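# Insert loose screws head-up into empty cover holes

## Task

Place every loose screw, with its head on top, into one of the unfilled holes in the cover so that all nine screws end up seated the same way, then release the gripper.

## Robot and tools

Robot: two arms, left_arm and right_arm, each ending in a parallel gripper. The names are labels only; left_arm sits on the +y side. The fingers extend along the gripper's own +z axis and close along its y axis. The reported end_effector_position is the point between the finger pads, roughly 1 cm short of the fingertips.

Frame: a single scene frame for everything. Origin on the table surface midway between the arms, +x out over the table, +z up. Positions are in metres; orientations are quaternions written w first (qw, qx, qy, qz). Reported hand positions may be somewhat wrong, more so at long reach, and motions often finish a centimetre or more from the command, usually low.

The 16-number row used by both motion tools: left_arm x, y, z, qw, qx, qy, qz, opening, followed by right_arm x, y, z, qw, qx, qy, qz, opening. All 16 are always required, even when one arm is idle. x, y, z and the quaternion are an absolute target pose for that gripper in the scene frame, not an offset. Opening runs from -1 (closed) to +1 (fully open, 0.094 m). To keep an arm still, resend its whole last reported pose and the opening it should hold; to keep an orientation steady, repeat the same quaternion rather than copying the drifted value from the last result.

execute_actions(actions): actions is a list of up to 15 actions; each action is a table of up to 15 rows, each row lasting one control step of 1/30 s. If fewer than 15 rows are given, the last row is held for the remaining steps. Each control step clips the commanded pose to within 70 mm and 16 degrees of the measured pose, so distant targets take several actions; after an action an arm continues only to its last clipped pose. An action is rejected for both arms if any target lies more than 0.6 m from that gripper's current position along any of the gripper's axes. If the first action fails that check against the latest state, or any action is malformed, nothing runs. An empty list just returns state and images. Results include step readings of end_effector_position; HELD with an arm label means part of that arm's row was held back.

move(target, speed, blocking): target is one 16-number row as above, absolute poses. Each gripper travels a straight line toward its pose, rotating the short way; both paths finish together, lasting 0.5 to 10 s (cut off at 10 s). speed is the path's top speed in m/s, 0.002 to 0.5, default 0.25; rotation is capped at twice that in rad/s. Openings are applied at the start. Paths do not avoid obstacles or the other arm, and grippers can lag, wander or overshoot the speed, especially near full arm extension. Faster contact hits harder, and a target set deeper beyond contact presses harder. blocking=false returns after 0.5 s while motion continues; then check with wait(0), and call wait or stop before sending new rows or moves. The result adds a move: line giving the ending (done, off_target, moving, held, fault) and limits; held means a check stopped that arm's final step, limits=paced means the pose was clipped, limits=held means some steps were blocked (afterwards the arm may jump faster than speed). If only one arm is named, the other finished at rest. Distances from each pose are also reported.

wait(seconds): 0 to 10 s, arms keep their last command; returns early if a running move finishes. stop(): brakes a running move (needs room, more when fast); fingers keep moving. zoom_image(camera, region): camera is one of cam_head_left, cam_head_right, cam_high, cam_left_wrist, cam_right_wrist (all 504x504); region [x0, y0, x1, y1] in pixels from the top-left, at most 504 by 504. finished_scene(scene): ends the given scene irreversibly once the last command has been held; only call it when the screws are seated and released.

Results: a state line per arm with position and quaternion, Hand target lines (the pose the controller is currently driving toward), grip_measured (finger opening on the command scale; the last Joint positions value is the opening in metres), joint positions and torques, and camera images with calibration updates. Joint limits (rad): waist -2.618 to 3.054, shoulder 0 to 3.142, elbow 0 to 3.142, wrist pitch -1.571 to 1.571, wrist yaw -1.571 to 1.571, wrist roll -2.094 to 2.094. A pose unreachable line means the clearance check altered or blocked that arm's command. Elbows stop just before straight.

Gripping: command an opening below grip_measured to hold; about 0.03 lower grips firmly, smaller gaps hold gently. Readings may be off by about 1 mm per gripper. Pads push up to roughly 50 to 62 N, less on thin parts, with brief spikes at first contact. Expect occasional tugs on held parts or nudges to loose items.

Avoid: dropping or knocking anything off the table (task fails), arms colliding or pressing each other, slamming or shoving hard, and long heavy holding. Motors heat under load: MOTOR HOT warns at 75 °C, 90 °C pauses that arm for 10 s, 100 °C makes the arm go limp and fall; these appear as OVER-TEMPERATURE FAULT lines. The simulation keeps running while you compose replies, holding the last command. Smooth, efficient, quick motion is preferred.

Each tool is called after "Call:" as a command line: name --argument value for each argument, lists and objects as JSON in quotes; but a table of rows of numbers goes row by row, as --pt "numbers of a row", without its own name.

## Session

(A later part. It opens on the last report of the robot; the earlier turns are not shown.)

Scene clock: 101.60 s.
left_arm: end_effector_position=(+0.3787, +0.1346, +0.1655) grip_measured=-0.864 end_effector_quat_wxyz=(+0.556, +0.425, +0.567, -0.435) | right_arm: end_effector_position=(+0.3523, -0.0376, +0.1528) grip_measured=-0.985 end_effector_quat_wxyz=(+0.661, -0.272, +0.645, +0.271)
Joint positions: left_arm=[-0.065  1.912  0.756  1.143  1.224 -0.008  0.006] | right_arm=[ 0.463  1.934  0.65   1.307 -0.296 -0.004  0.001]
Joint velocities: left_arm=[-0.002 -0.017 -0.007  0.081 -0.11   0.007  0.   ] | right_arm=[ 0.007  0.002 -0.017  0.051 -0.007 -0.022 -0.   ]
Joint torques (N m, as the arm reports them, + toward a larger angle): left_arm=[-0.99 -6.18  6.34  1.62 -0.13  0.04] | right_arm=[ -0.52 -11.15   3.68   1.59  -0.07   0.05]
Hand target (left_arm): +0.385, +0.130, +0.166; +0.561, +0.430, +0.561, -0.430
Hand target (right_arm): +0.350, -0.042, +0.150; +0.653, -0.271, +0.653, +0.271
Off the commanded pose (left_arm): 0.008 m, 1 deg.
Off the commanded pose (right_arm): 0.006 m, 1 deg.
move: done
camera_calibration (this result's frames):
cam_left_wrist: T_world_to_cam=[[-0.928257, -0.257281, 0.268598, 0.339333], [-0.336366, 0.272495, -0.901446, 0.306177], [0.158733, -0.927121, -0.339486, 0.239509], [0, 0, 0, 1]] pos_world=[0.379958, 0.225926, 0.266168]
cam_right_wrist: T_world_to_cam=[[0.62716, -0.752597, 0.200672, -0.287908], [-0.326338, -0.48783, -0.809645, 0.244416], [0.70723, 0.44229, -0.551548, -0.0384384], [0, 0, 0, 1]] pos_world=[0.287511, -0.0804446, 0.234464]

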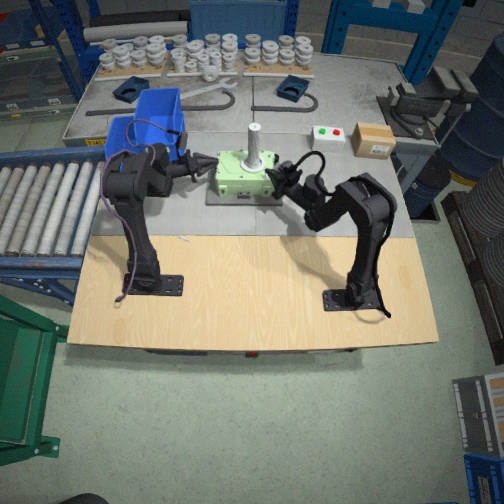

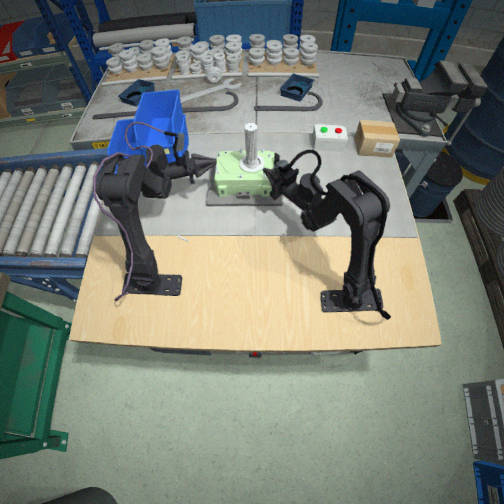

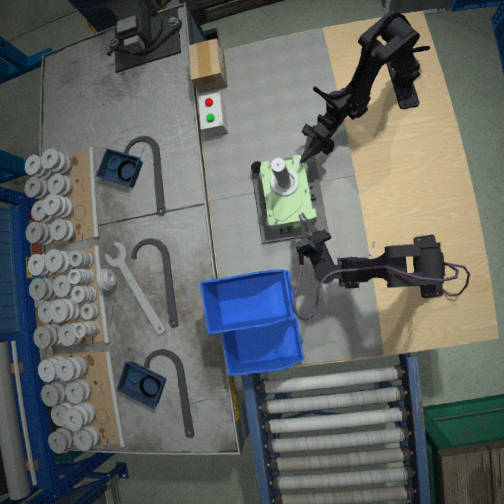

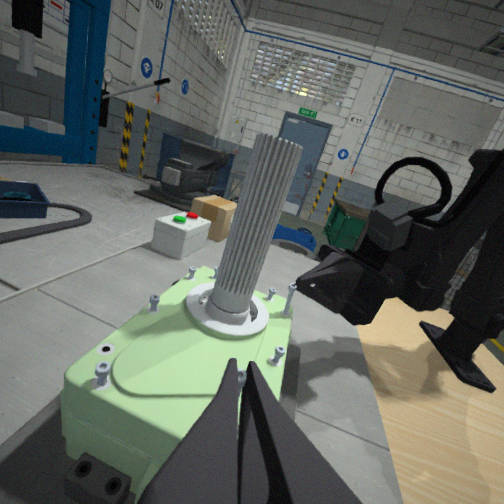

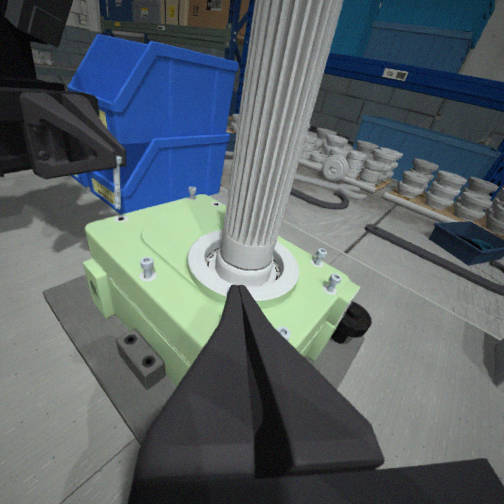

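Call:
move --target '[0.385,0.13,0.166,0.561,0.43,0.561,-0.43,-1,0.345,-0.045,0.145,0.653,-0.271,0.653,0.271,-0.7]' --speed 0.02

Call:
move --target '[0.385,0.13,0.166,0.561,0.43,0.561,-0.43,-1,0.364,-0.024,0.14,0.653,-0.271,0.653,0.271,-0.7]' --speed 0.02

Call:
zoom_image --camera "cam_left_wrist" --region '[240,250,360,340]'

Scene clock: 102.60 s.
left_arm: end_effector_position=(+0.3787, +0.1346, +0.1655) grip_measured=-0.864 end_effector_quat_wxyz=(+0.556, +0.425, +0.567, -0.435) | right_arm: end_effector_position=(+0.3468, -0.0401, +0.1451) grip_measured=-0.701 end_effector_quat_wxyz=(+0.655, -0.273, +0.651, +0.271)
Joint positions: left_arm=[-0.065  1.912  0.756  1.143  1.224 -0.008  0.006] | right_arm=[ 0.463  1.934  0.623  1.316 -0.298 -0.004  0.014]
Joint velocities: left_arm=[-0.002  0.002  0.002 -0.066 -0.007 -0.007  0.002] | right_arm=[ 0.007 -0.002 -0.002 -0.066  0.007 -0.037  0.001]
Joint torques (N m, as the arm reports them, + toward a larger angle): left_arm=[-1.04 -6.18  6.36  1.62 -0.13  0.04] | right_arm=[ -0.59 -10.44   3.58   1.79  -0.07   0.03]
Hand target (left_arm): +0.385, +0.130, +0.166; +0.561, +0.430, +0.561, -0.430
Hand target (right_arm): +0.345, -0.045, +0.145; +0.653, -0.271, +0.653, +0.271
Off the commanded pose (left_arm): 0.008 m, 1 deg.
Off the commanded pose (right_arm): 0.005 m, 0 deg.
move: done
camera_calibration (this result's frames):
cam_left_wrist: T_world_to_cam=[[-0.928257, -0.257281, 0.268598, 0.339333], [-0.336366, 0.272495, -0.901446, 0.306177], [0.158733, -0.927121, -0.339486, 0.239509], [0, 0, 0, 1]] pos_world=[0.379958, 0.225926, 0.266168]
cam_right_wrist: T_world_to_cam=[[0.63202, -0.749469, 0.197097, -0.285844], [-0.337928, -0.495418, -0.800229, 0.237545], [0.697392, 0.439156, -0.566381, -0.0322481], [0, 0, 0, 1]] pos_world=[0.283422, -0.0823851, 0.228164]

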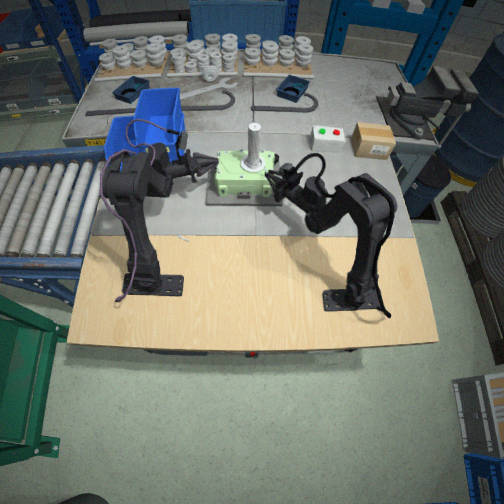

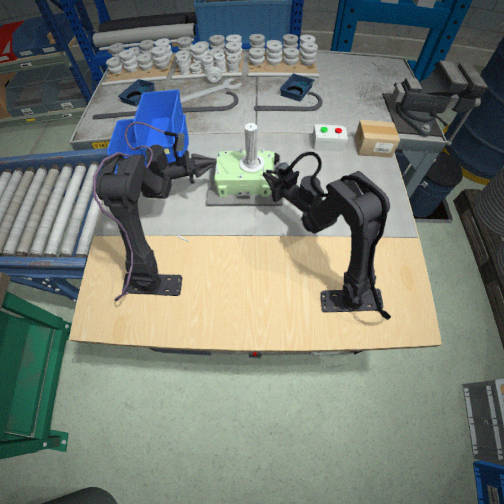

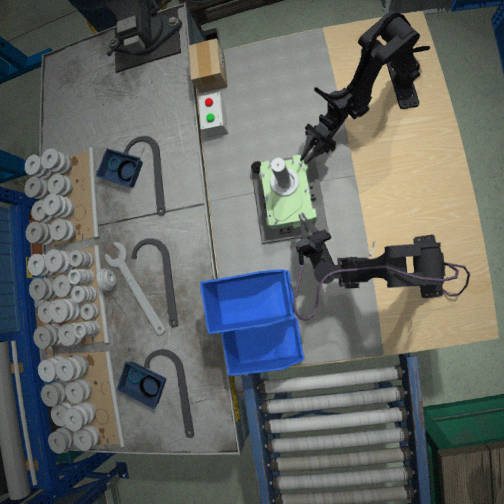

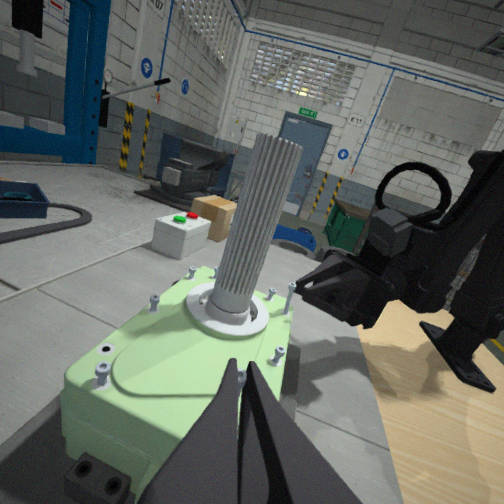

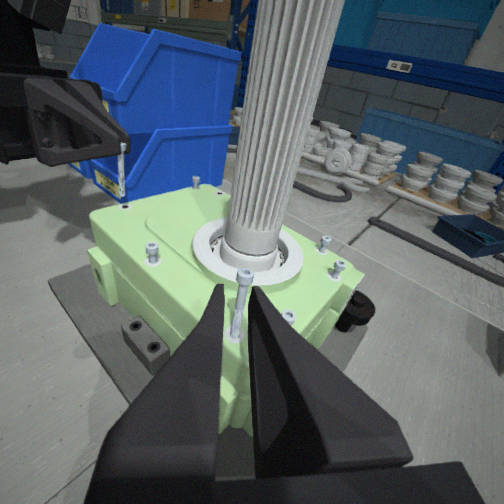

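Scene clock: 104.07 s.
left_arm: end_effector_position=(+0.3788, +0.1346, +0.1655) grip_measured=-0.864 end_effector_quat_wxyz=(+0.556, +0.425, +0.567, -0.435) | right_arm: end_effector_position=(+0.3611, -0.0297, +0.1484) grip_measured=-0.701 end_effector_quat_wxyz=(+0.662, -0.271, +0.644, +0.270)
Joint positions: left_arm=[-0.065  1.912  0.756  1.143  1.224 -0.008  0.006] | right_arm=[ 0.473  1.981  0.697  1.308 -0.284 -0.004  0.014]
Joint velocities: left_arm=[-0.002 -0.017 -0.007  0.037  0.022 -0.007  0.001] | right_arm=[ 0.017 -0.022 -0.012 -0.037  0.095  0.051 -0.001]
Joint torques (N m, as the arm reports them, + toward a larger angle): left_arm=[-1.03 -6.19  6.36  1.62 -0.13  0.04] | right_arm=[ 0.6  -7.98  6.69  1.62  0.09  0.04]
Hand target (left_arm): +0.385, +0.130, +0.166; +0.561, +0.430, +0.561, -0.430
Hand target (right_arm): +0.364, -0.024, +0.140; +0.653, -0.271, +0.653, +0.271
Off the commanded pose (left_arm): 0.008 m, 1 deg.
Off the commanded pose (right_arm): 0.011 m, 1 deg.
move: off_target (right_arm)
camera_calibration (this result's frames):
cam_left_wrist: T_world_to_cam=[[-0.928159, -0.257636, 0.268596, 0.33941], [-0.33647, 0.272371, -0.901445, 0.30625], [0.159087, -0.927059, -0.33949, 0.239373], [0, 0, 0, 1]] pos_world=[0.379989, 0.225944, 0.266168]
cam_right_wrist: T_world_to_cam=[[0.625263, -0.754187, 0.200621, -0.285971], [-0.326745, -0.486441, -0.810316, 0.247901], [0.70872, 0.441109, -0.550581, -0.0512501], [0, 0, 0, 1]] pos_world=[0.296129, -0.0724794, 0.230032]

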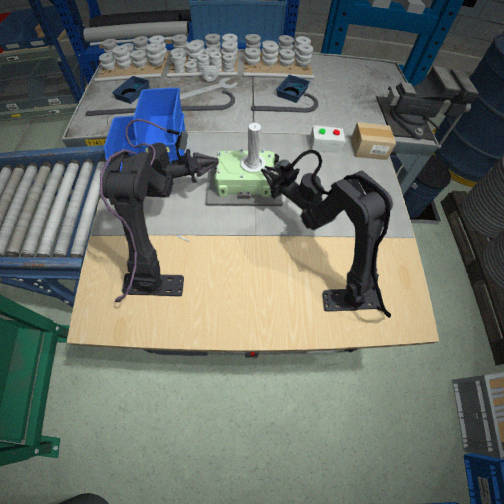

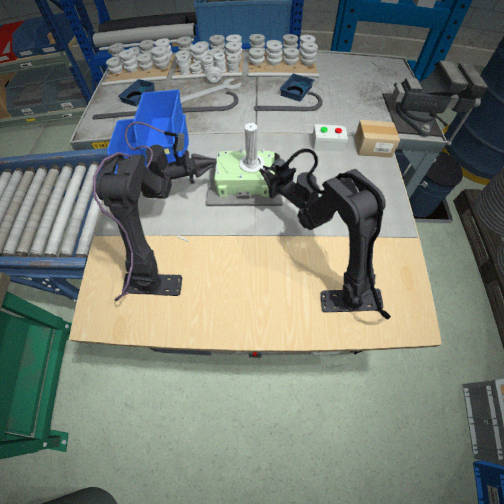

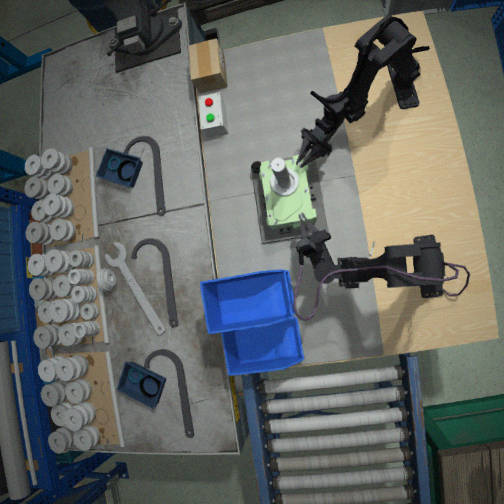

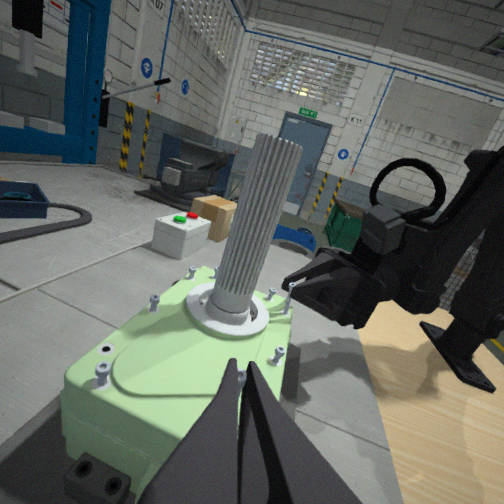

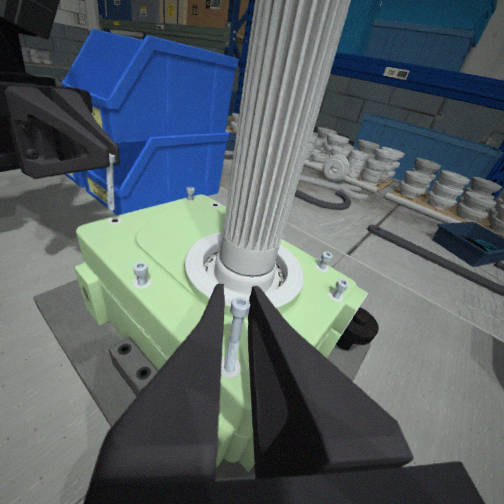

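Region (240, 250, 360, 340) of cam_left_wrist's 504x504 image, scaled by 4.200, with more detail than that image has; it fills the top 378 rows of this view, and the rest is white.

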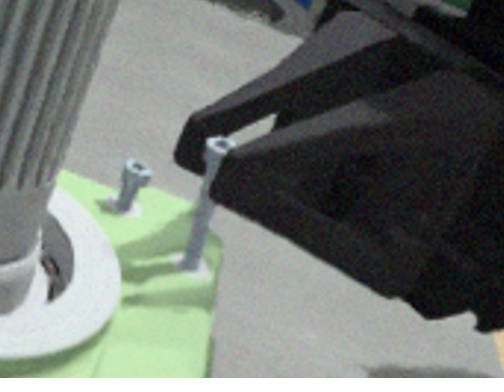

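Call:
move --target '[0.385,0.13,0.166,0.561,0.43,0.561,-0.43,-1,0.361,-0.03,0.147,0.662,-0.271,0.644,0.27,-0.92]' --speed 0.02

Call:
move --target '[0.385,0.13,0.166,0.561,0.43,0.561,-0.43,-1,0.353,-0.037,0.135,0.68,-0.26,0.627,0.28,-0.92]' --speed 0.01

Call:
zoom_image --camera "cam_left_wrist" --region '[240,250,360,340]'

Scene clock: 104.93 s.
left_arm: end_effector_position=(+0.3788, +0.1346, +0.1655) grip_measured=-0.864 end_effector_quat_wxyz=(+0.556, +0.425, +0.567, -0.435) | right_arm: end_effector_position=(+0.3610, -0.0297, +0.1505) grip_measured=-0.862 end_effector_quat_wxyz=(+0.665, -0.270, +0.641, +0.270)
Joint positions: left_arm=[-0.065  1.912  0.756  1.143  1.224 -0.008  0.006] | right_arm=[ 0.473  1.981  0.697  1.316 -0.284 -0.004  0.006]
Joint velocities: left_arm=[ 0.007 -0.007 -0.017 -0.022  0.037 -0.007  0.   ] | right_arm=[ 0.002  0.007 -0.002  0.022  0.037  0.007  0.001]
Joint torques (N m, as the arm reports them, + toward a larger angle): left_arm=[-1.03 -6.18  6.37  1.62 -0.13  0.05] | right_arm=[-0.06 -9.44  4.92  1.85 -0.02 -0.02]
Hand target (left_arm): +0.385, +0.130, +0.166; +0.561, +0.430, +0.561, -0.430
Hand target (right_arm): +0.361, -0.030, +0.147; +0.662, -0.271, +0.644, +0.270
Off the commanded pose (left_arm): 0.008 m, 1 deg.
Off the commanded pose (right_arm): 0.003 m, 0 deg.
move: done
camera_calibration (this result's frames):
cam_left_wrist: T_world_to_cam=[[-0.928159, -0.257636, 0.268596, 0.33941], [-0.33647, 0.272371, -0.901445, 0.30625], [0.159087, -0.927059, -0.33949, 0.239373], [0, 0, 0, 1]] pos_world=[0.379989, 0.225944, 0.266168]
cam_right_wrist: T_world_to_cam=[[0.62378, -0.754999, 0.202176, -0.28609], [-0.320764, -0.483167, -0.814654, 0.248104], [0.712747, 0.443314, -0.543566, -0.0525326], [0, 0, 0, 1]] pos_world=[0.295483, -0.0728334, 0.231405]

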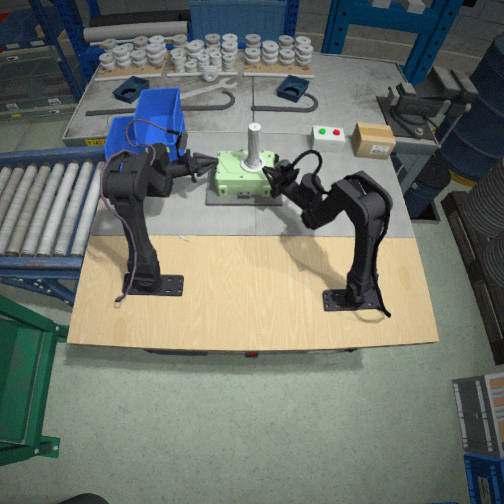

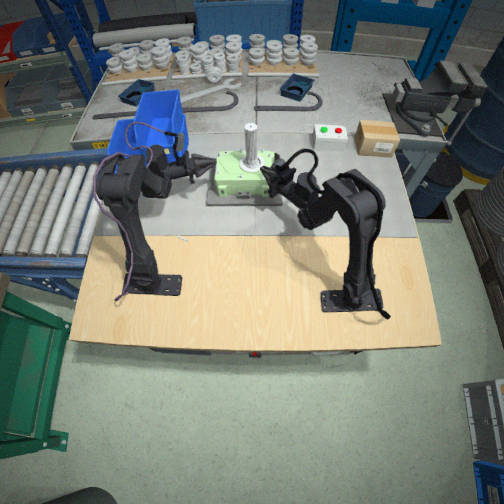

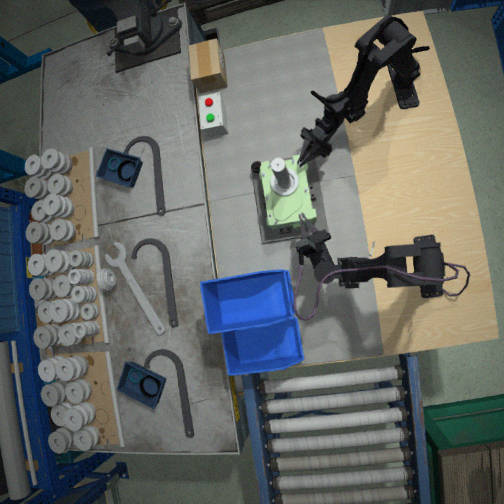

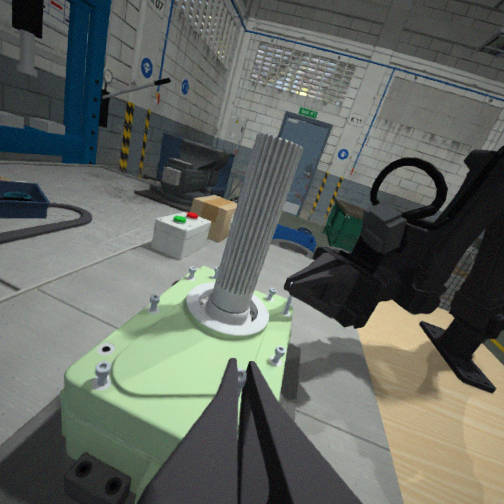

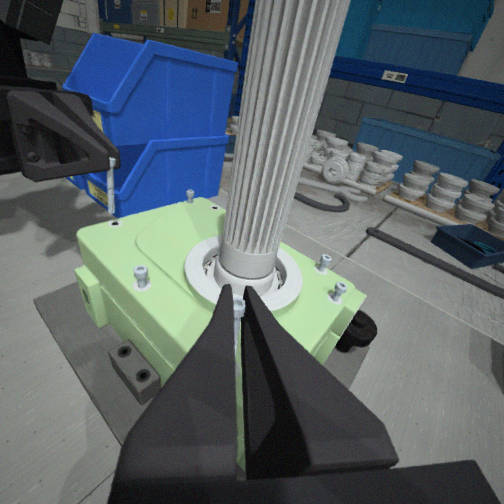

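Scene clock: 107.67 s.
left_arm: end_effector_position=(+0.3788, +0.1346, +0.1655) grip_measured=-0.864 end_effector_quat_wxyz=(+0.556, +0.425, +0.567, -0.435) | right_arm: end_effector_position=(+0.3540, -0.0335, +0.1523) grip_measured=-0.862 end_effector_quat_wxyz=(+0.694, -0.261, +0.610, +0.280)
Joint positions: left_arm=[-0.065  1.912  0.756  1.143  1.224 -0.008  0.006] | right_arm=[ 0.473  2.054  0.664  1.514 -0.284  0.015  0.006]
Joint velocities: left_arm=[-0.012 -0.017  0.012 -0.007  0.051 -0.007 -0.   ] | right_arm=[ 0.007  0.012 -0.012 -0.051 -0.007 -0.022 -0.001]
Joint torques (N m, as the arm reports them, + toward a larger angle): left_arm=[-1.02 -6.19  6.36  1.62 -0.13  0.05] | right_arm=[-0.39 -8.05  3.23  1.82  0.    0.06]
Hand target (left_arm): +0.385, +0.130, +0.166; +0.561, +0.430, +0.561, -0.430
Hand target (right_arm): +0.353, -0.037, +0.135; +0.680, -0.260, +0.627, +0.280
Off the commanded pose (left_arm): 0.008 m, 1 deg.
Off the commanded pose (right_arm): 0.018 m, 2 deg.
move: off_target (right_arm)
camera_calibration (this result's frames):
cam_left_wrist: T_world_to_cam=[[-0.928159, -0.257636, 0.268596, 0.33941], [-0.33647, 0.272371, -0.901445, 0.30625], [0.159087, -0.927059, -0.33949, 0.239373], [0, 0, 0, 1]] pos_world=[0.379989, 0.225944, 0.266168]
cam_right_wrist: T_world_to_cam=[[0.611131, -0.765751, 0.20036, -0.280601], [-0.263005, -0.435198, -0.861064, 0.233767], [0.746557, 0.473527, -0.46736, -0.067363], [0, 0, 0, 1]] pos_world=[0.283256, -0.0812377, 0.226027]

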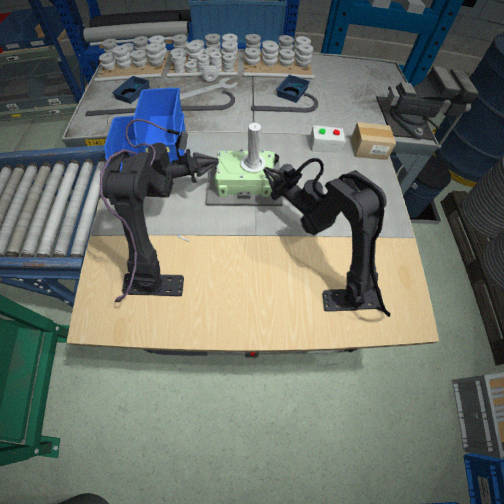

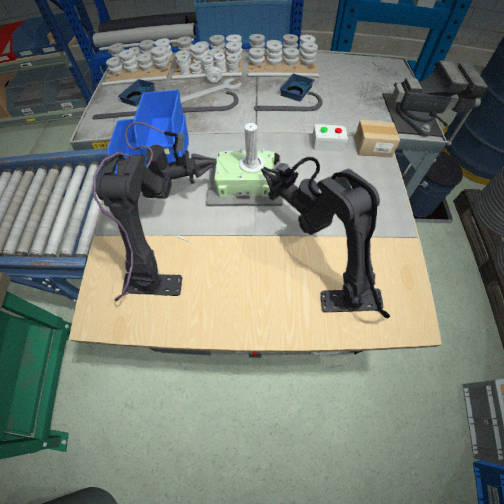

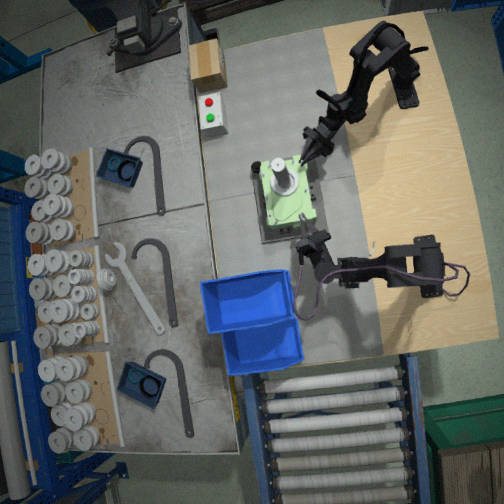

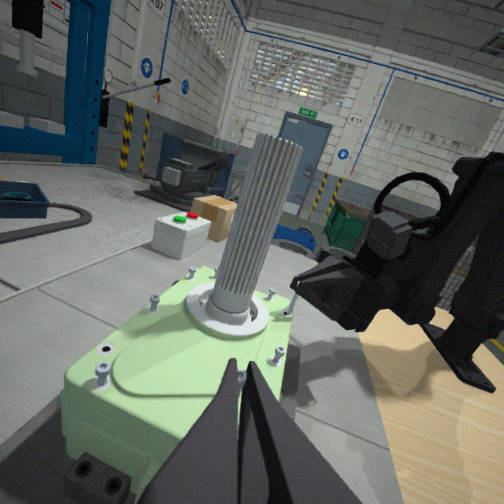

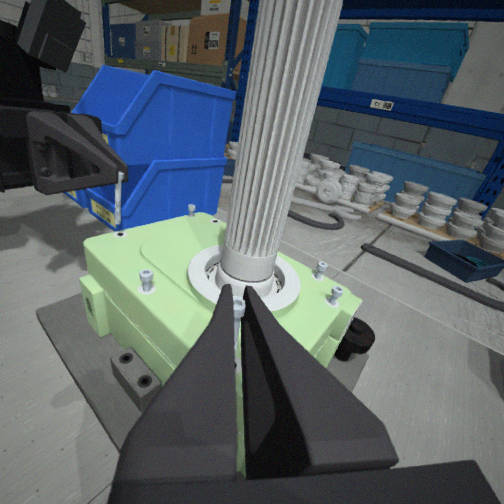

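Region (240, 250, 360, 340) of cam_left_wrist's 504x504 image, scaled by 4.200, with more detail than that image has; it fills the top 378 rows of this view, and the rest is white.

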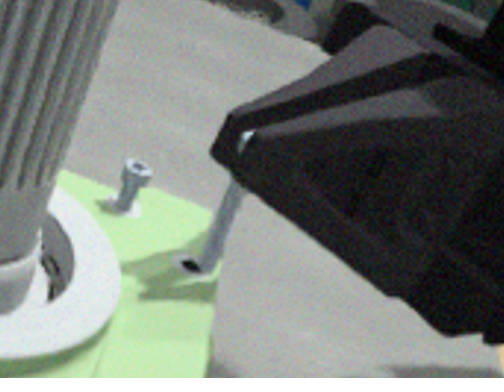

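Popped out; now upright. Sweep +x with pressure.

Call:
execute_actions --actions '[[[0.385,0.13,0.166,0.561,0.43,0.561,-0.43,-1,0.356,-0.035,0.14,0.68,-0.26,0.627,0.28,-1]],[[0.385,0.13,0.166,0.561,0.43,0.561,-0.43,-1,0.358,-0.035,0.14,0.68,-0.26,0.627,0.28,-1]],[[0.385,0.13,0.166,0.561,0.43,0.561,-0.43,-1,0.36,-0.035,0.14,0.68,-0.26,0.627,0.28,-1]],[[0.385,0.13,0.166,0.561,0.43,0.561,-0.43,-1,0.362,-0.035,0.14,0.68,-0.26,0.627,0.28,-1]],[[0.385,0.13,0.166,0.561,0.43,0.561,-0.43,-1,0.364,-0.035,0.14,0.68,-0.26,0.627,0.28,-1]],[[0.385,0.13,0.166,0.561,0.43,0.561,-0.43,-1,0.366,-0.035,0.14,0.68,-0.26,0.627,0.28,-1]]]'

Call:
zoom_image --camera "cam_left_wrist" --region '[240,250,360,340]'

Scene clock: 110.83 s.
left_arm: end_effector_position=(+0.3788, +0.1346, +0.1655) grip_measured=-0.864 end_effector_quat_wxyz=(+0.556, +0.425, +0.567, -0.435) | right_arm: end_effector_position=(+0.3580, -0.0335, +0.1519) grip_measured=-0.862 end_effector_quat_wxyz=(+0.690, -0.262, +0.613, +0.282)
Joint positions: left_arm=[-0.065  1.912  0.756  1.143  1.224 -0.008  0.006] | right_arm=[ 0.465  2.054  0.679  1.492 -0.297  0.018  0.006]
Joint velocities: left_arm=[-0.007 -0.007 -0.002 -0.037 -0.007  0.051  0.001] | right_arm=[-0.002 -0.012  0.002 -0.037  0.022  0.007  0.   ]
Joint torques (N m, as the arm reports them, + toward a larger angle): left_arm=[-1.03 -6.18  6.35  1.62 -0.13  0.04] | right_arm=[-0.76 -7.9   6.11  1.54 -0.04  0.05]
Hand target (left_arm): +0.385, +0.130, +0.166; +0.561, +0.430, +0.561, -0.430
Hand target (right_arm): +0.365, -0.035, +0.140; +0.679, -0.260, +0.627, +0.280
Off the commanded pose (left_arm): 0.008 m, 1 deg.
Off the commanded pose (right_arm): 0.014 m, 2 deg.
Step readings (end_effector_position; steps 1 to 15: 1st action; 16 to 30: 2nd action; 31 to 45: 3rd action; 46 to 60: 4th action; 61 to 75: 5th action; 76 to 90: 6th action):
0: left_arm (+0.3788, +0.1346, +0.1655) | right_arm (+0.3539, -0.0336, +0.1523)
1: left_arm (+0.3788, +0.1346, +0.1655) | right_arm (+0.3539, -0.0336, +0.1521)
2: left_arm (+0.3788, +0.1346, +0.1655) | right_arm (+0.3539, -0.0336, +0.1520)
4: left_arm (+0.3788, +0.1346, +0.1655) | right_arm (+0.3539, -0.0336, +0.1520)
8: left_arm (+0.3788, +0.1346, +0.1655) | right_arm (+0.3539, -0.0336, +0.1520)
15: left_arm (+0.3788, +0.1346, +0.1655) | right_arm (+0.3539, -0.0336, +0.1520)
16: left_arm (+0.3788, +0.1346, +0.1655) | right_arm (+0.3539, -0.0336, +0.1520)
17: left_arm (+0.3788, +0.1346, +0.1655) | right_arm (+0.3539, -0.0336, +0.1520)
19: left_arm (+0.3788, +0.1346, +0.1655) | right_arm (+0.3539, -0.0336, +0.1520)
23: left_arm (+0.3788, +0.1346, +0.1655) | right_arm (+0.3539, -0.0336, +0.1520)
30: left_arm (+0.3788, +0.1346, +0.1655) | right_arm (+0.3539, -0.0336, +0.1520)
31: left_arm (+0.3788, +0.1346, +0.1655) | right_arm (+0.3541, -0.0337, +0.1519)
32: left_arm (+0.3788, +0.1346, +0.1655) | right_arm (+0.3540, -0.0337, +0.1519)
34: left_arm (+0.3788, +0.1346, +0.1655) | right_arm (+0.3542, -0.0340, +0.1519)
38: left_arm (+0.3788, +0.1346, +0.1655) | right_arm (+0.3541, -0.0340, +0.1519)
45: left_arm (+0.3788, +0.1346, +0.1655) | right_arm (+0.3541, -0.0340, +0.1519)
46: left_arm (+0.3788, +0.1346, +0.1655) | right_arm (+0.3541, -0.0341, +0.1519)
47: left_arm (+0.3788, +0.1346, +0.1655) | right_arm (+0.3541, -0.0341, +0.1519)
49: left_arm (+0.3788, +0.1346, +0.1655) | right_arm (+0.3541, -0.0341, +0.1519)
53: left_arm (+0.3788, +0.1346, +0.1655) | right_arm (+0.3541, -0.0343, +0.1519)
60: left_arm (+0.3788, +0.1346, +0.1655) | right_arm (+0.3541, -0.0343, +0.1519)
61: left_arm (+0.3788, +0.1346, +0.1655) | right_arm (+0.3543, -0.0342, +0.1521)
62: left_arm (+0.3788, +0.1346, +0.1655) | right_arm (+0.3548, -0.0339, +0.1523)
64: left_arm (+0.3788, +0.1346, +0.1655) | right_arm (+0.3560, -0.0343, +0.1520)
68: left_arm (+0.3788, +0.1346, +0.1655) | right_arm (+0.3567, -0.0345, +0.1520)
75: left_arm (+0.3788, +0.1346, +0.1655) | right_arm (+0.3567, -0.0344, +0.1520)
76: left_arm (+0.3788, +0.1346, +0.1655) | right_arm (+0.3568, -0.0343, +0.1521)
77: left_arm (+0.3788, +0.1346, +0.1655) | right_arm (+0.3572, -0.0341, +0.1522)
79: left_arm (+0.3788, +0.1346, +0.1655) | right_arm (+0.3577, -0.0338, +0.1520)
83: left_arm (+0.3788, +0.1346, +0.1655) | right_arm (+0.3580, -0.0335, +0.1519)
90: end_effector_position above
camera_calibration (this result's frames):
cam_left_wrist: T_world_to_cam=[[-0.928159, -0.257636, 0.268596, 0.33941], [-0.33647, 0.272371, -0.901445, 0.30625], [0.159087, -0.927059, -0.33949, 0.239373], [0, 0, 0, 1]] pos_world=[0.379989, 0.225944, 0.266168]
cam_right_wrist: T_world_to_cam=[[0.616525, -0.762237, 0.197209, -0.284266], [-0.268076, -0.438737, -0.857698, 0.235669], [0.740292, 0.475925, -0.47483, -0.0670637], [0, 0, 0, 1]] pos_world=[0.288081, -0.0813638, 0.226348]

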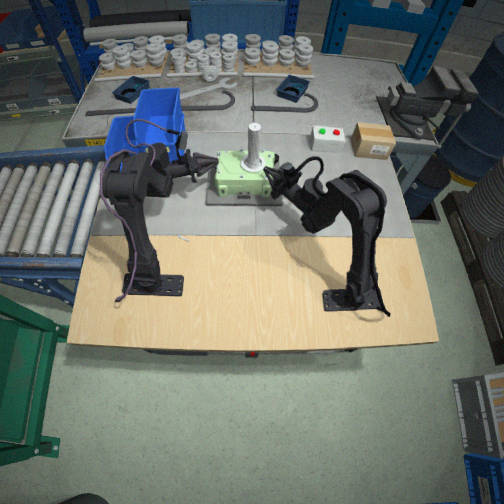

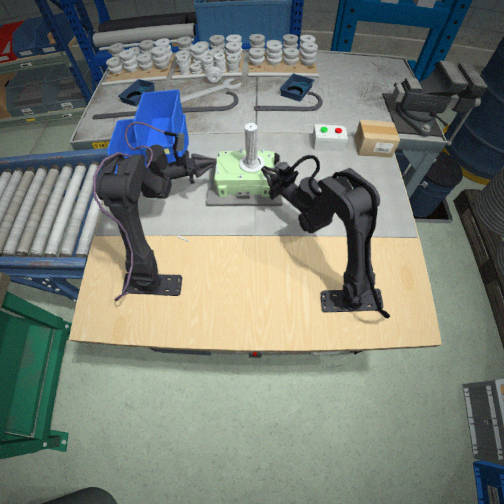

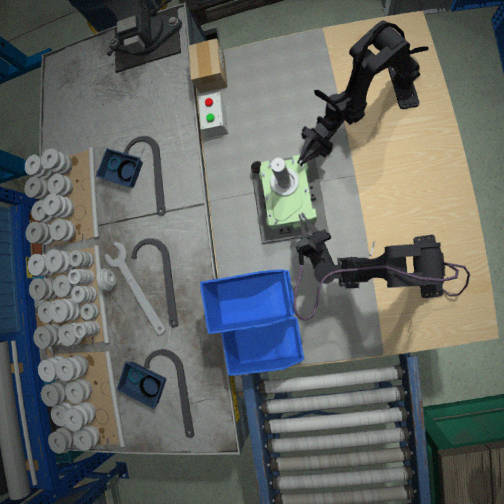

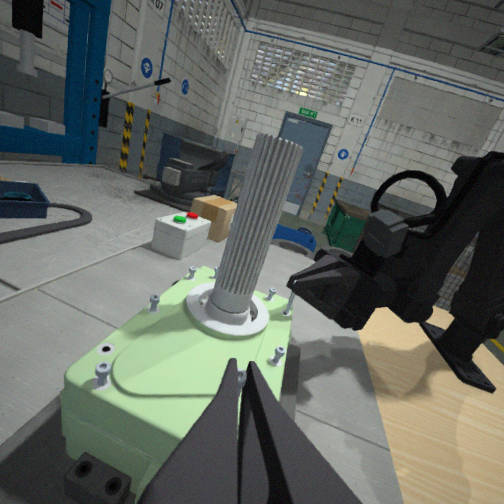

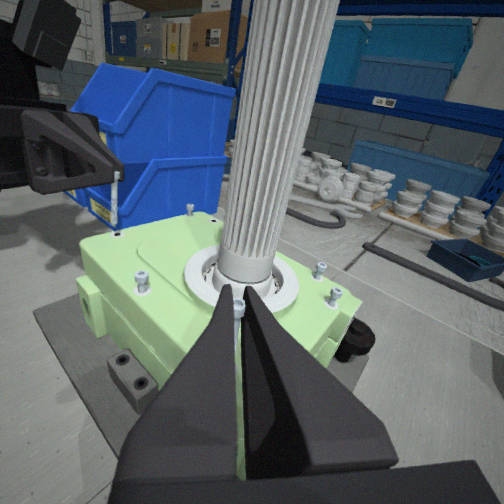

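Region (240, 250, 360, 340) of cam_left_wrist's 504x504 image, scaled by 4.200, with more detail than that image has; it fills the top 378 rows of this view, and the rest is white.

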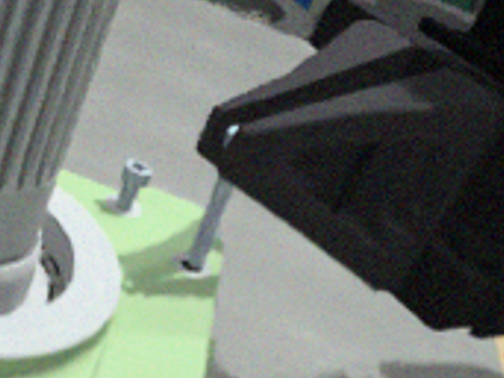

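Call:
execute_actions --actions '[[[0.385,0.13,0.166,0.561,0.43,0.561,-0.43,-1,0.3665,-0.034,0.14,0.68,-0.26,0.627,0.28,-1]],[[0.385,0.13,0.166,0.561,0.43,0.561,-0.43,-1,0.367,-0.033,0.14,0.68,-0.26,0.627,0.28,-1]],[[0.385,0.13,0.166,0.561,0.43,0.561,-0.43,-1,0.3675,-0.032,0.14,0.68,-0.26,0.627,0.28,-1]]]'

Call:
zoom_image --camera "cam_left_wrist" --region '[240,250,360,340]'

Scene clock: 112.43 s.
left_arm: end_effector_position=(+0.3788, +0.1346, +0.1655) grip_measured=-0.864 end_effector_quat_wxyz=(+0.556, +0.425, +0.567, -0.435) | right_arm: end_effector_position=(+0.3595, -0.0327, +0.1522) grip_measured=-0.862 end_effector_quat_wxyz=(+0.690, -0.262, +0.614, +0.282)
Joint positions: left_arm=[-0.065  1.912  0.756  1.143  1.224 -0.008  0.006] | right_arm=[ 0.465  2.054  0.687  1.482 -0.297  0.018  0.006]
Joint velocities: left_arm=[-0.002  0.017  0.002 -0.066 -0.022 -0.037 -0.001] | right_arm=[-0.012 -0.007  0.007  0.007 -0.066 -0.095 -0.001]
Joint torques (N m, as the arm reports them, + toward a larger angle): left_arm=[-1.03 -6.2   6.35  1.62 -0.13  0.05] | right_arm=[-0.37 -7.51  6.51  1.58  0.01  0.05]
Hand target (left_arm): +0.385, +0.130, +0.166; +0.561, +0.430, +0.561, -0.430
Hand target (right_arm): +0.367, -0.033, +0.140; +0.679, -0.260, +0.627, +0.280
Off the commanded pose (left_arm): 0.008 m, 1 deg.
Off the commanded pose (right_arm): 0.015 m, 2 deg.
Step readings (end_effector_position; steps 1 to 15: 1st action; 16 to 30: 2nd action; 31 to 45: 3rd action):
0: left_arm (+0.3788, +0.1346, +0.1655) | right_arm (+0.3580, -0.0335, +0.1519)
1: left_arm (+0.3788, +0.1346, +0.1655) | right_arm (+0.3581, -0.0335, +0.1520)
2: left_arm (+0.3788, +0.1346, +0.1655) | right_arm (+0.3583, -0.0334, +0.1521)
4: left_arm (+0.3788, +0.1346, +0.1655) | right_arm (+0.3586, -0.0332, +0.1521)
8: left_arm (+0.3788, +0.1346, +0.1655) | right_arm (+0.3587, -0.0331, +0.1519)
15: left_arm (+0.3788, +0.1346, +0.1655) | right_arm (+0.3588, -0.0331, +0.1521)
16: left_arm (+0.3788, +0.1346, +0.1655) | right_arm (+0.3588, -0.0331, +0.1521)
17: left_arm (+0.3788, +0.1346, +0.1655) | right_arm (+0.3590, -0.0330, +0.1521)
19: left_arm (+0.3788, +0.1346, +0.1655) | right_arm (+0.3593, -0.0328, +0.1523)
23: left_arm (+0.3788, +0.1346, +0.1655) | right_arm (+0.3594, -0.0328, +0.1521)
30: left_arm (+0.3788, +0.1346, +0.1655) | right_arm (+0.3595, -0.0327, +0.1523)
31: left_arm (+0.3788, +0.1346, +0.1655) | right_arm (+0.3595, -0.0327, +0.1522)
32: left_arm (+0.3788, +0.1346, +0.1655) | right_arm (+0.3595, -0.0327, +0.1522)
34: left_arm (+0.3788, +0.1346, +0.1655) | right_arm (+0.3595, -0.0327, +0.1522)
38: left_arm (+0.3788, +0.1346, +0.1655) | right_arm (+0.3595, -0.0327, +0.1522)
45: end_effector_position above
camera_calibration (this result's frames):
cam_left_wrist: T_world_to_cam=[[-0.928159, -0.257636, 0.268596, 0.33941], [-0.33647, 0.272371, -0.901445, 0.30625], [0.159087, -0.927059, -0.33949, 0.239373], [0, 0, 0, 1]] pos_world=[0.379989, 0.225944, 0.266168]
cam_right_wrist: T_world_to_cam=[[0.616923, -0.762024, 0.19679, -0.284697], [-0.269805, -0.439665, -0.85668, 0.237065], [0.739332, 0.47541, -0.476837, -0.0678271], [0, 0, 0, 1]] pos_world=[0.289744, -0.080471, 0.226772]

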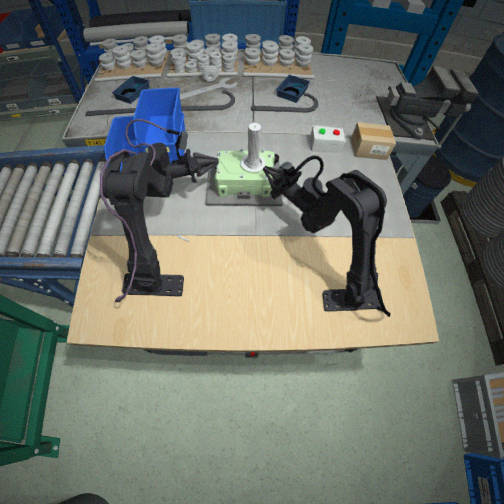

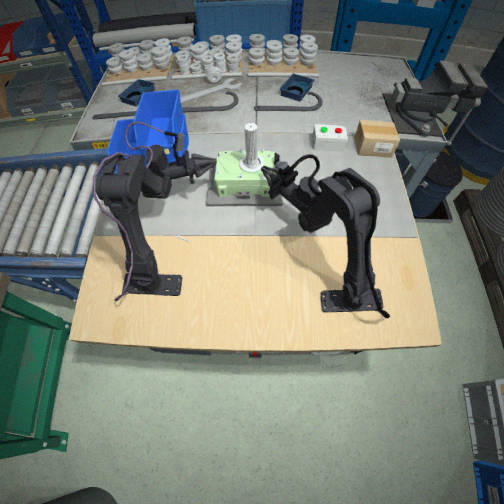

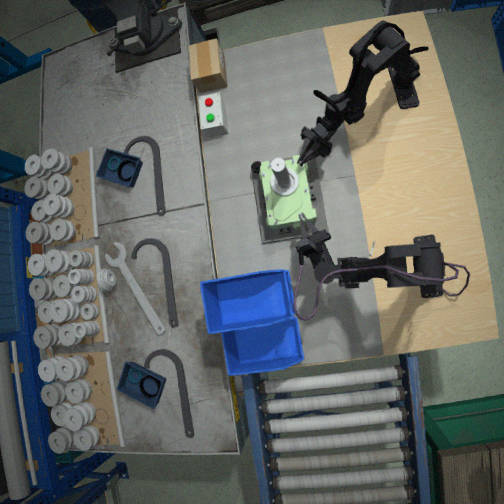

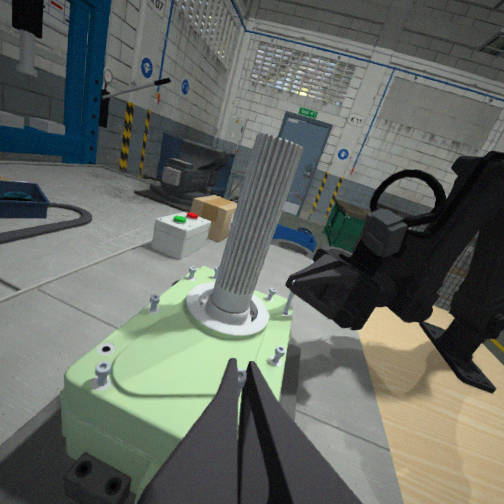

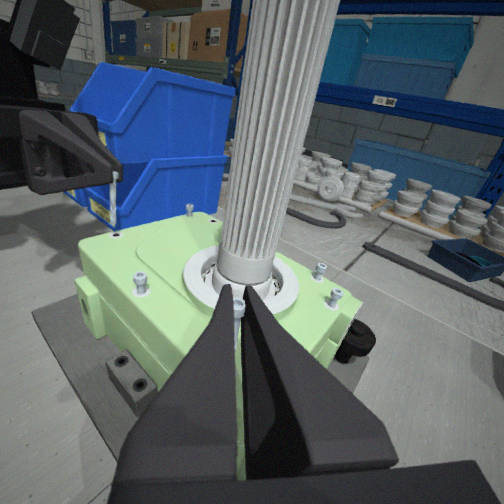

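Region (240, 250, 360, 340) of cam_left_wrist's 504x504 image, scaled by 4.200, with more detail than that image has; it fills the top 378 rows of this view, and the rest is white.

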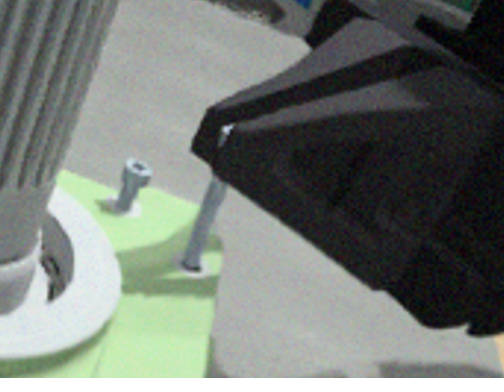

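Stopped moving: likely caught edge. Push down with wrist pitch.

Call:
execute_actions --actions '[[[0.385,0.13,0.166,0.561,0.43,0.561,-0.43,-1,0.362,-0.032,0.134,0.665,-0.266,0.642,0.275,-1]],[[0.385,0.13,0.166,0.561,0.43,0.561,-0.43,-1,0.36,-0.032,0.13,0.665,-0.266,0.642,0.275,-1]],[[0.385,0.13,0.166,0.561,0.43,0.561,-0.43,-1,0.36,-0.032,0.126,0.665,-0.266,0.642,0.275,-1]]]'

Call:
zoom_image --camera "cam_left_wrist" --region '[240,250,360,340]'

Scene clock: 114.07 s.
left_arm: end_effector_position=(+0.3788, +0.1346, +0.1655) grip_measured=-0.864 end_effector_quat_wxyz=(+0.556, +0.425, +0.567, -0.435) | right_arm: end_effector_position=(+0.3596, -0.0327, +0.1515) grip_measured=-0.862 end_effector_quat_wxyz=(+0.689, -0.263, +0.614, +0.281)
Joint positions: left_arm=[-0.065  1.912  0.756  1.143  1.224 -0.008  0.006] | right_arm=[ 0.465  2.054  0.687  1.479 -0.297  0.015  0.006]
Joint velocities: left_arm=[ 0.027 -0.012  0.002  0.007  0.022 -0.037  0.   ] | right_arm=[-0.022  0.012  0.017 -0.007  0.051 -0.007  0.   ]
Joint torques (N m, as the arm reports them, + toward a larger angle): left_arm=[-1.03 -6.18  6.34  1.62 -0.13  0.04] | right_arm=[ 0.22 -7.9   3.85  1.41  0.09 -0.07]
Hand target (left_arm): +0.385, +0.130, +0.166; +0.561, +0.430, +0.561, -0.430
Hand target (right_arm): +0.359, -0.033, +0.126; +0.665, -0.266, +0.642, +0.275
Off the commanded pose (left_arm): 0.008 m, 1 deg.
Off the commanded pose (right_arm): 0.026 m, 4 deg.
Step readings (end_effector_position; steps 1 to 15: 1st action; 16 to 30: 2nd action; 31 to 45: 3rd action):
0: left_arm (+0.3788, +0.1346, +0.1655) | right_arm (+0.3595, -0.0327, +0.1522)
1: left_arm (+0.3788, +0.1346, +0.1655) | right_arm (+0.3596, -0.0327, +0.1514)
2: left_arm (+0.3788, +0.1346, +0.1655) | right_arm (+0.3596, -0.0327, +0.1512)
4: left_arm (+0.3788, +0.1346, +0.1655) | right_arm (+0.3596, -0.0327, +0.1512)
8: left_arm (+0.3788, +0.1346, +0.1655) | right_arm (+0.3596, -0.0327, +0.1512)
15: left_arm (+0.3788, +0.1346, +0.1655) | right_arm (+0.3596, -0.0327, +0.1512)
16: left_arm (+0.3788, +0.1346, +0.1655) | right_arm (+0.3596, -0.0327, +0.1513)
17: left_arm (+0.3788, +0.1346, +0.1655) | right_arm (+0.3596, -0.0327, +0.1513)
19: left_arm (+0.3788, +0.1346, +0.1655) | right_arm (+0.3596, -0.0327, +0.1513)
23: left_arm (+0.3788, +0.1346, +0.1655) | right_arm (+0.3596, -0.0327, +0.1513)
30: left_arm (+0.3788, +0.1346, +0.1655) | right_arm (+0.3596, -0.0327, +0.1513)
31: left_arm (+0.3788, +0.1346, +0.1655) | right_arm (+0.3596, -0.0327, +0.1515)
32: left_arm (+0.3788, +0.1346, +0.1655) | right_arm (+0.3596, -0.0327, +0.1515)
34: left_arm (+0.3788, +0.1346, +0.1655) | right_arm (+0.3596, -0.0327, +0.1515)
38: left_arm (+0.3788, +0.1346, +0.1655) | right_arm (+0.3596, -0.0327, +0.1515)
45: end_effector_position above
camera_calibration (this result's frames):
cam_left_wrist: T_world_to_cam=[[-0.928159, -0.257636, 0.268596, 0.33941], [-0.33647, 0.272371, -0.901445, 0.30625], [0.159087, -0.927059, -0.33949, 0.239373], [0, 0, 0, 1]] pos_world=[0.379989, 0.225944, 0.266168]
cam_right_wrist: T_world_to_cam=[[0.616709, -0.761555, 0.199256, -0.284866], [-0.270118, -0.442482, -0.855129, 0.236336], [0.739396, 0.473544, -0.478592, -0.068013], [0, 0, 0, 1]] pos_world=[0.289807, -0.0801602, 0.226309]

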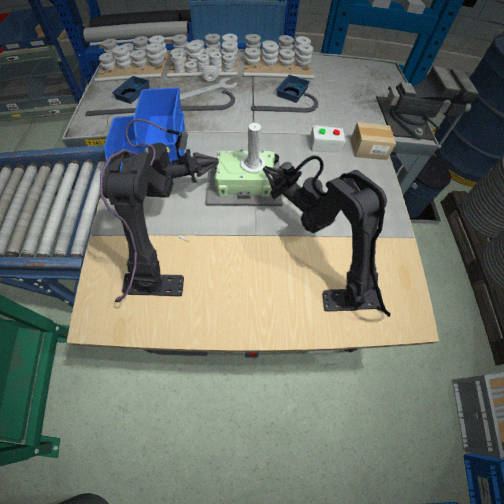

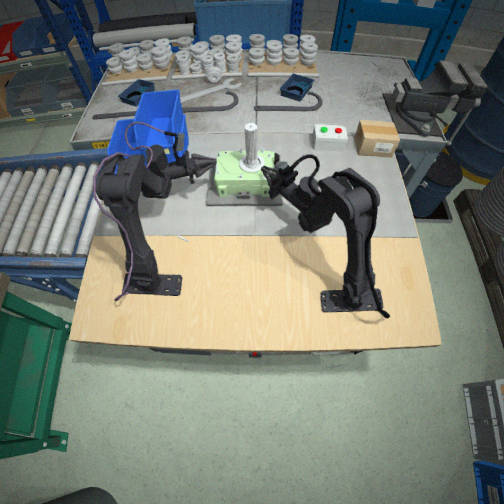

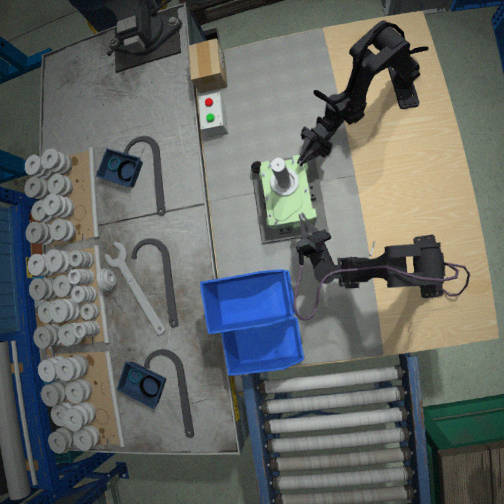

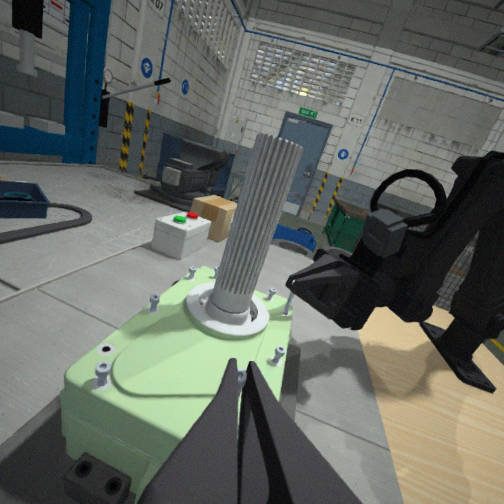

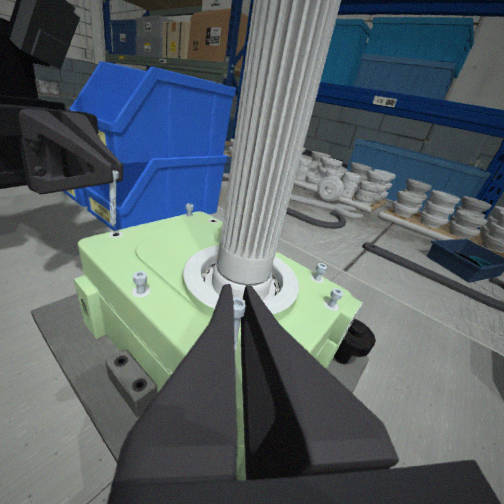

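Region (240, 250, 360, 340) of cam_left_wrist's 504x504 image, scaled by 4.200, with more detail than that image has; it fills the top 378 rows of this view, and the rest is white.

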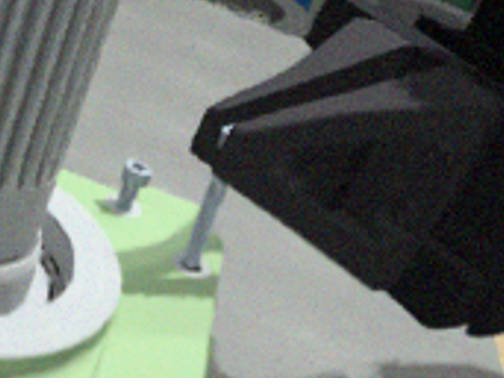

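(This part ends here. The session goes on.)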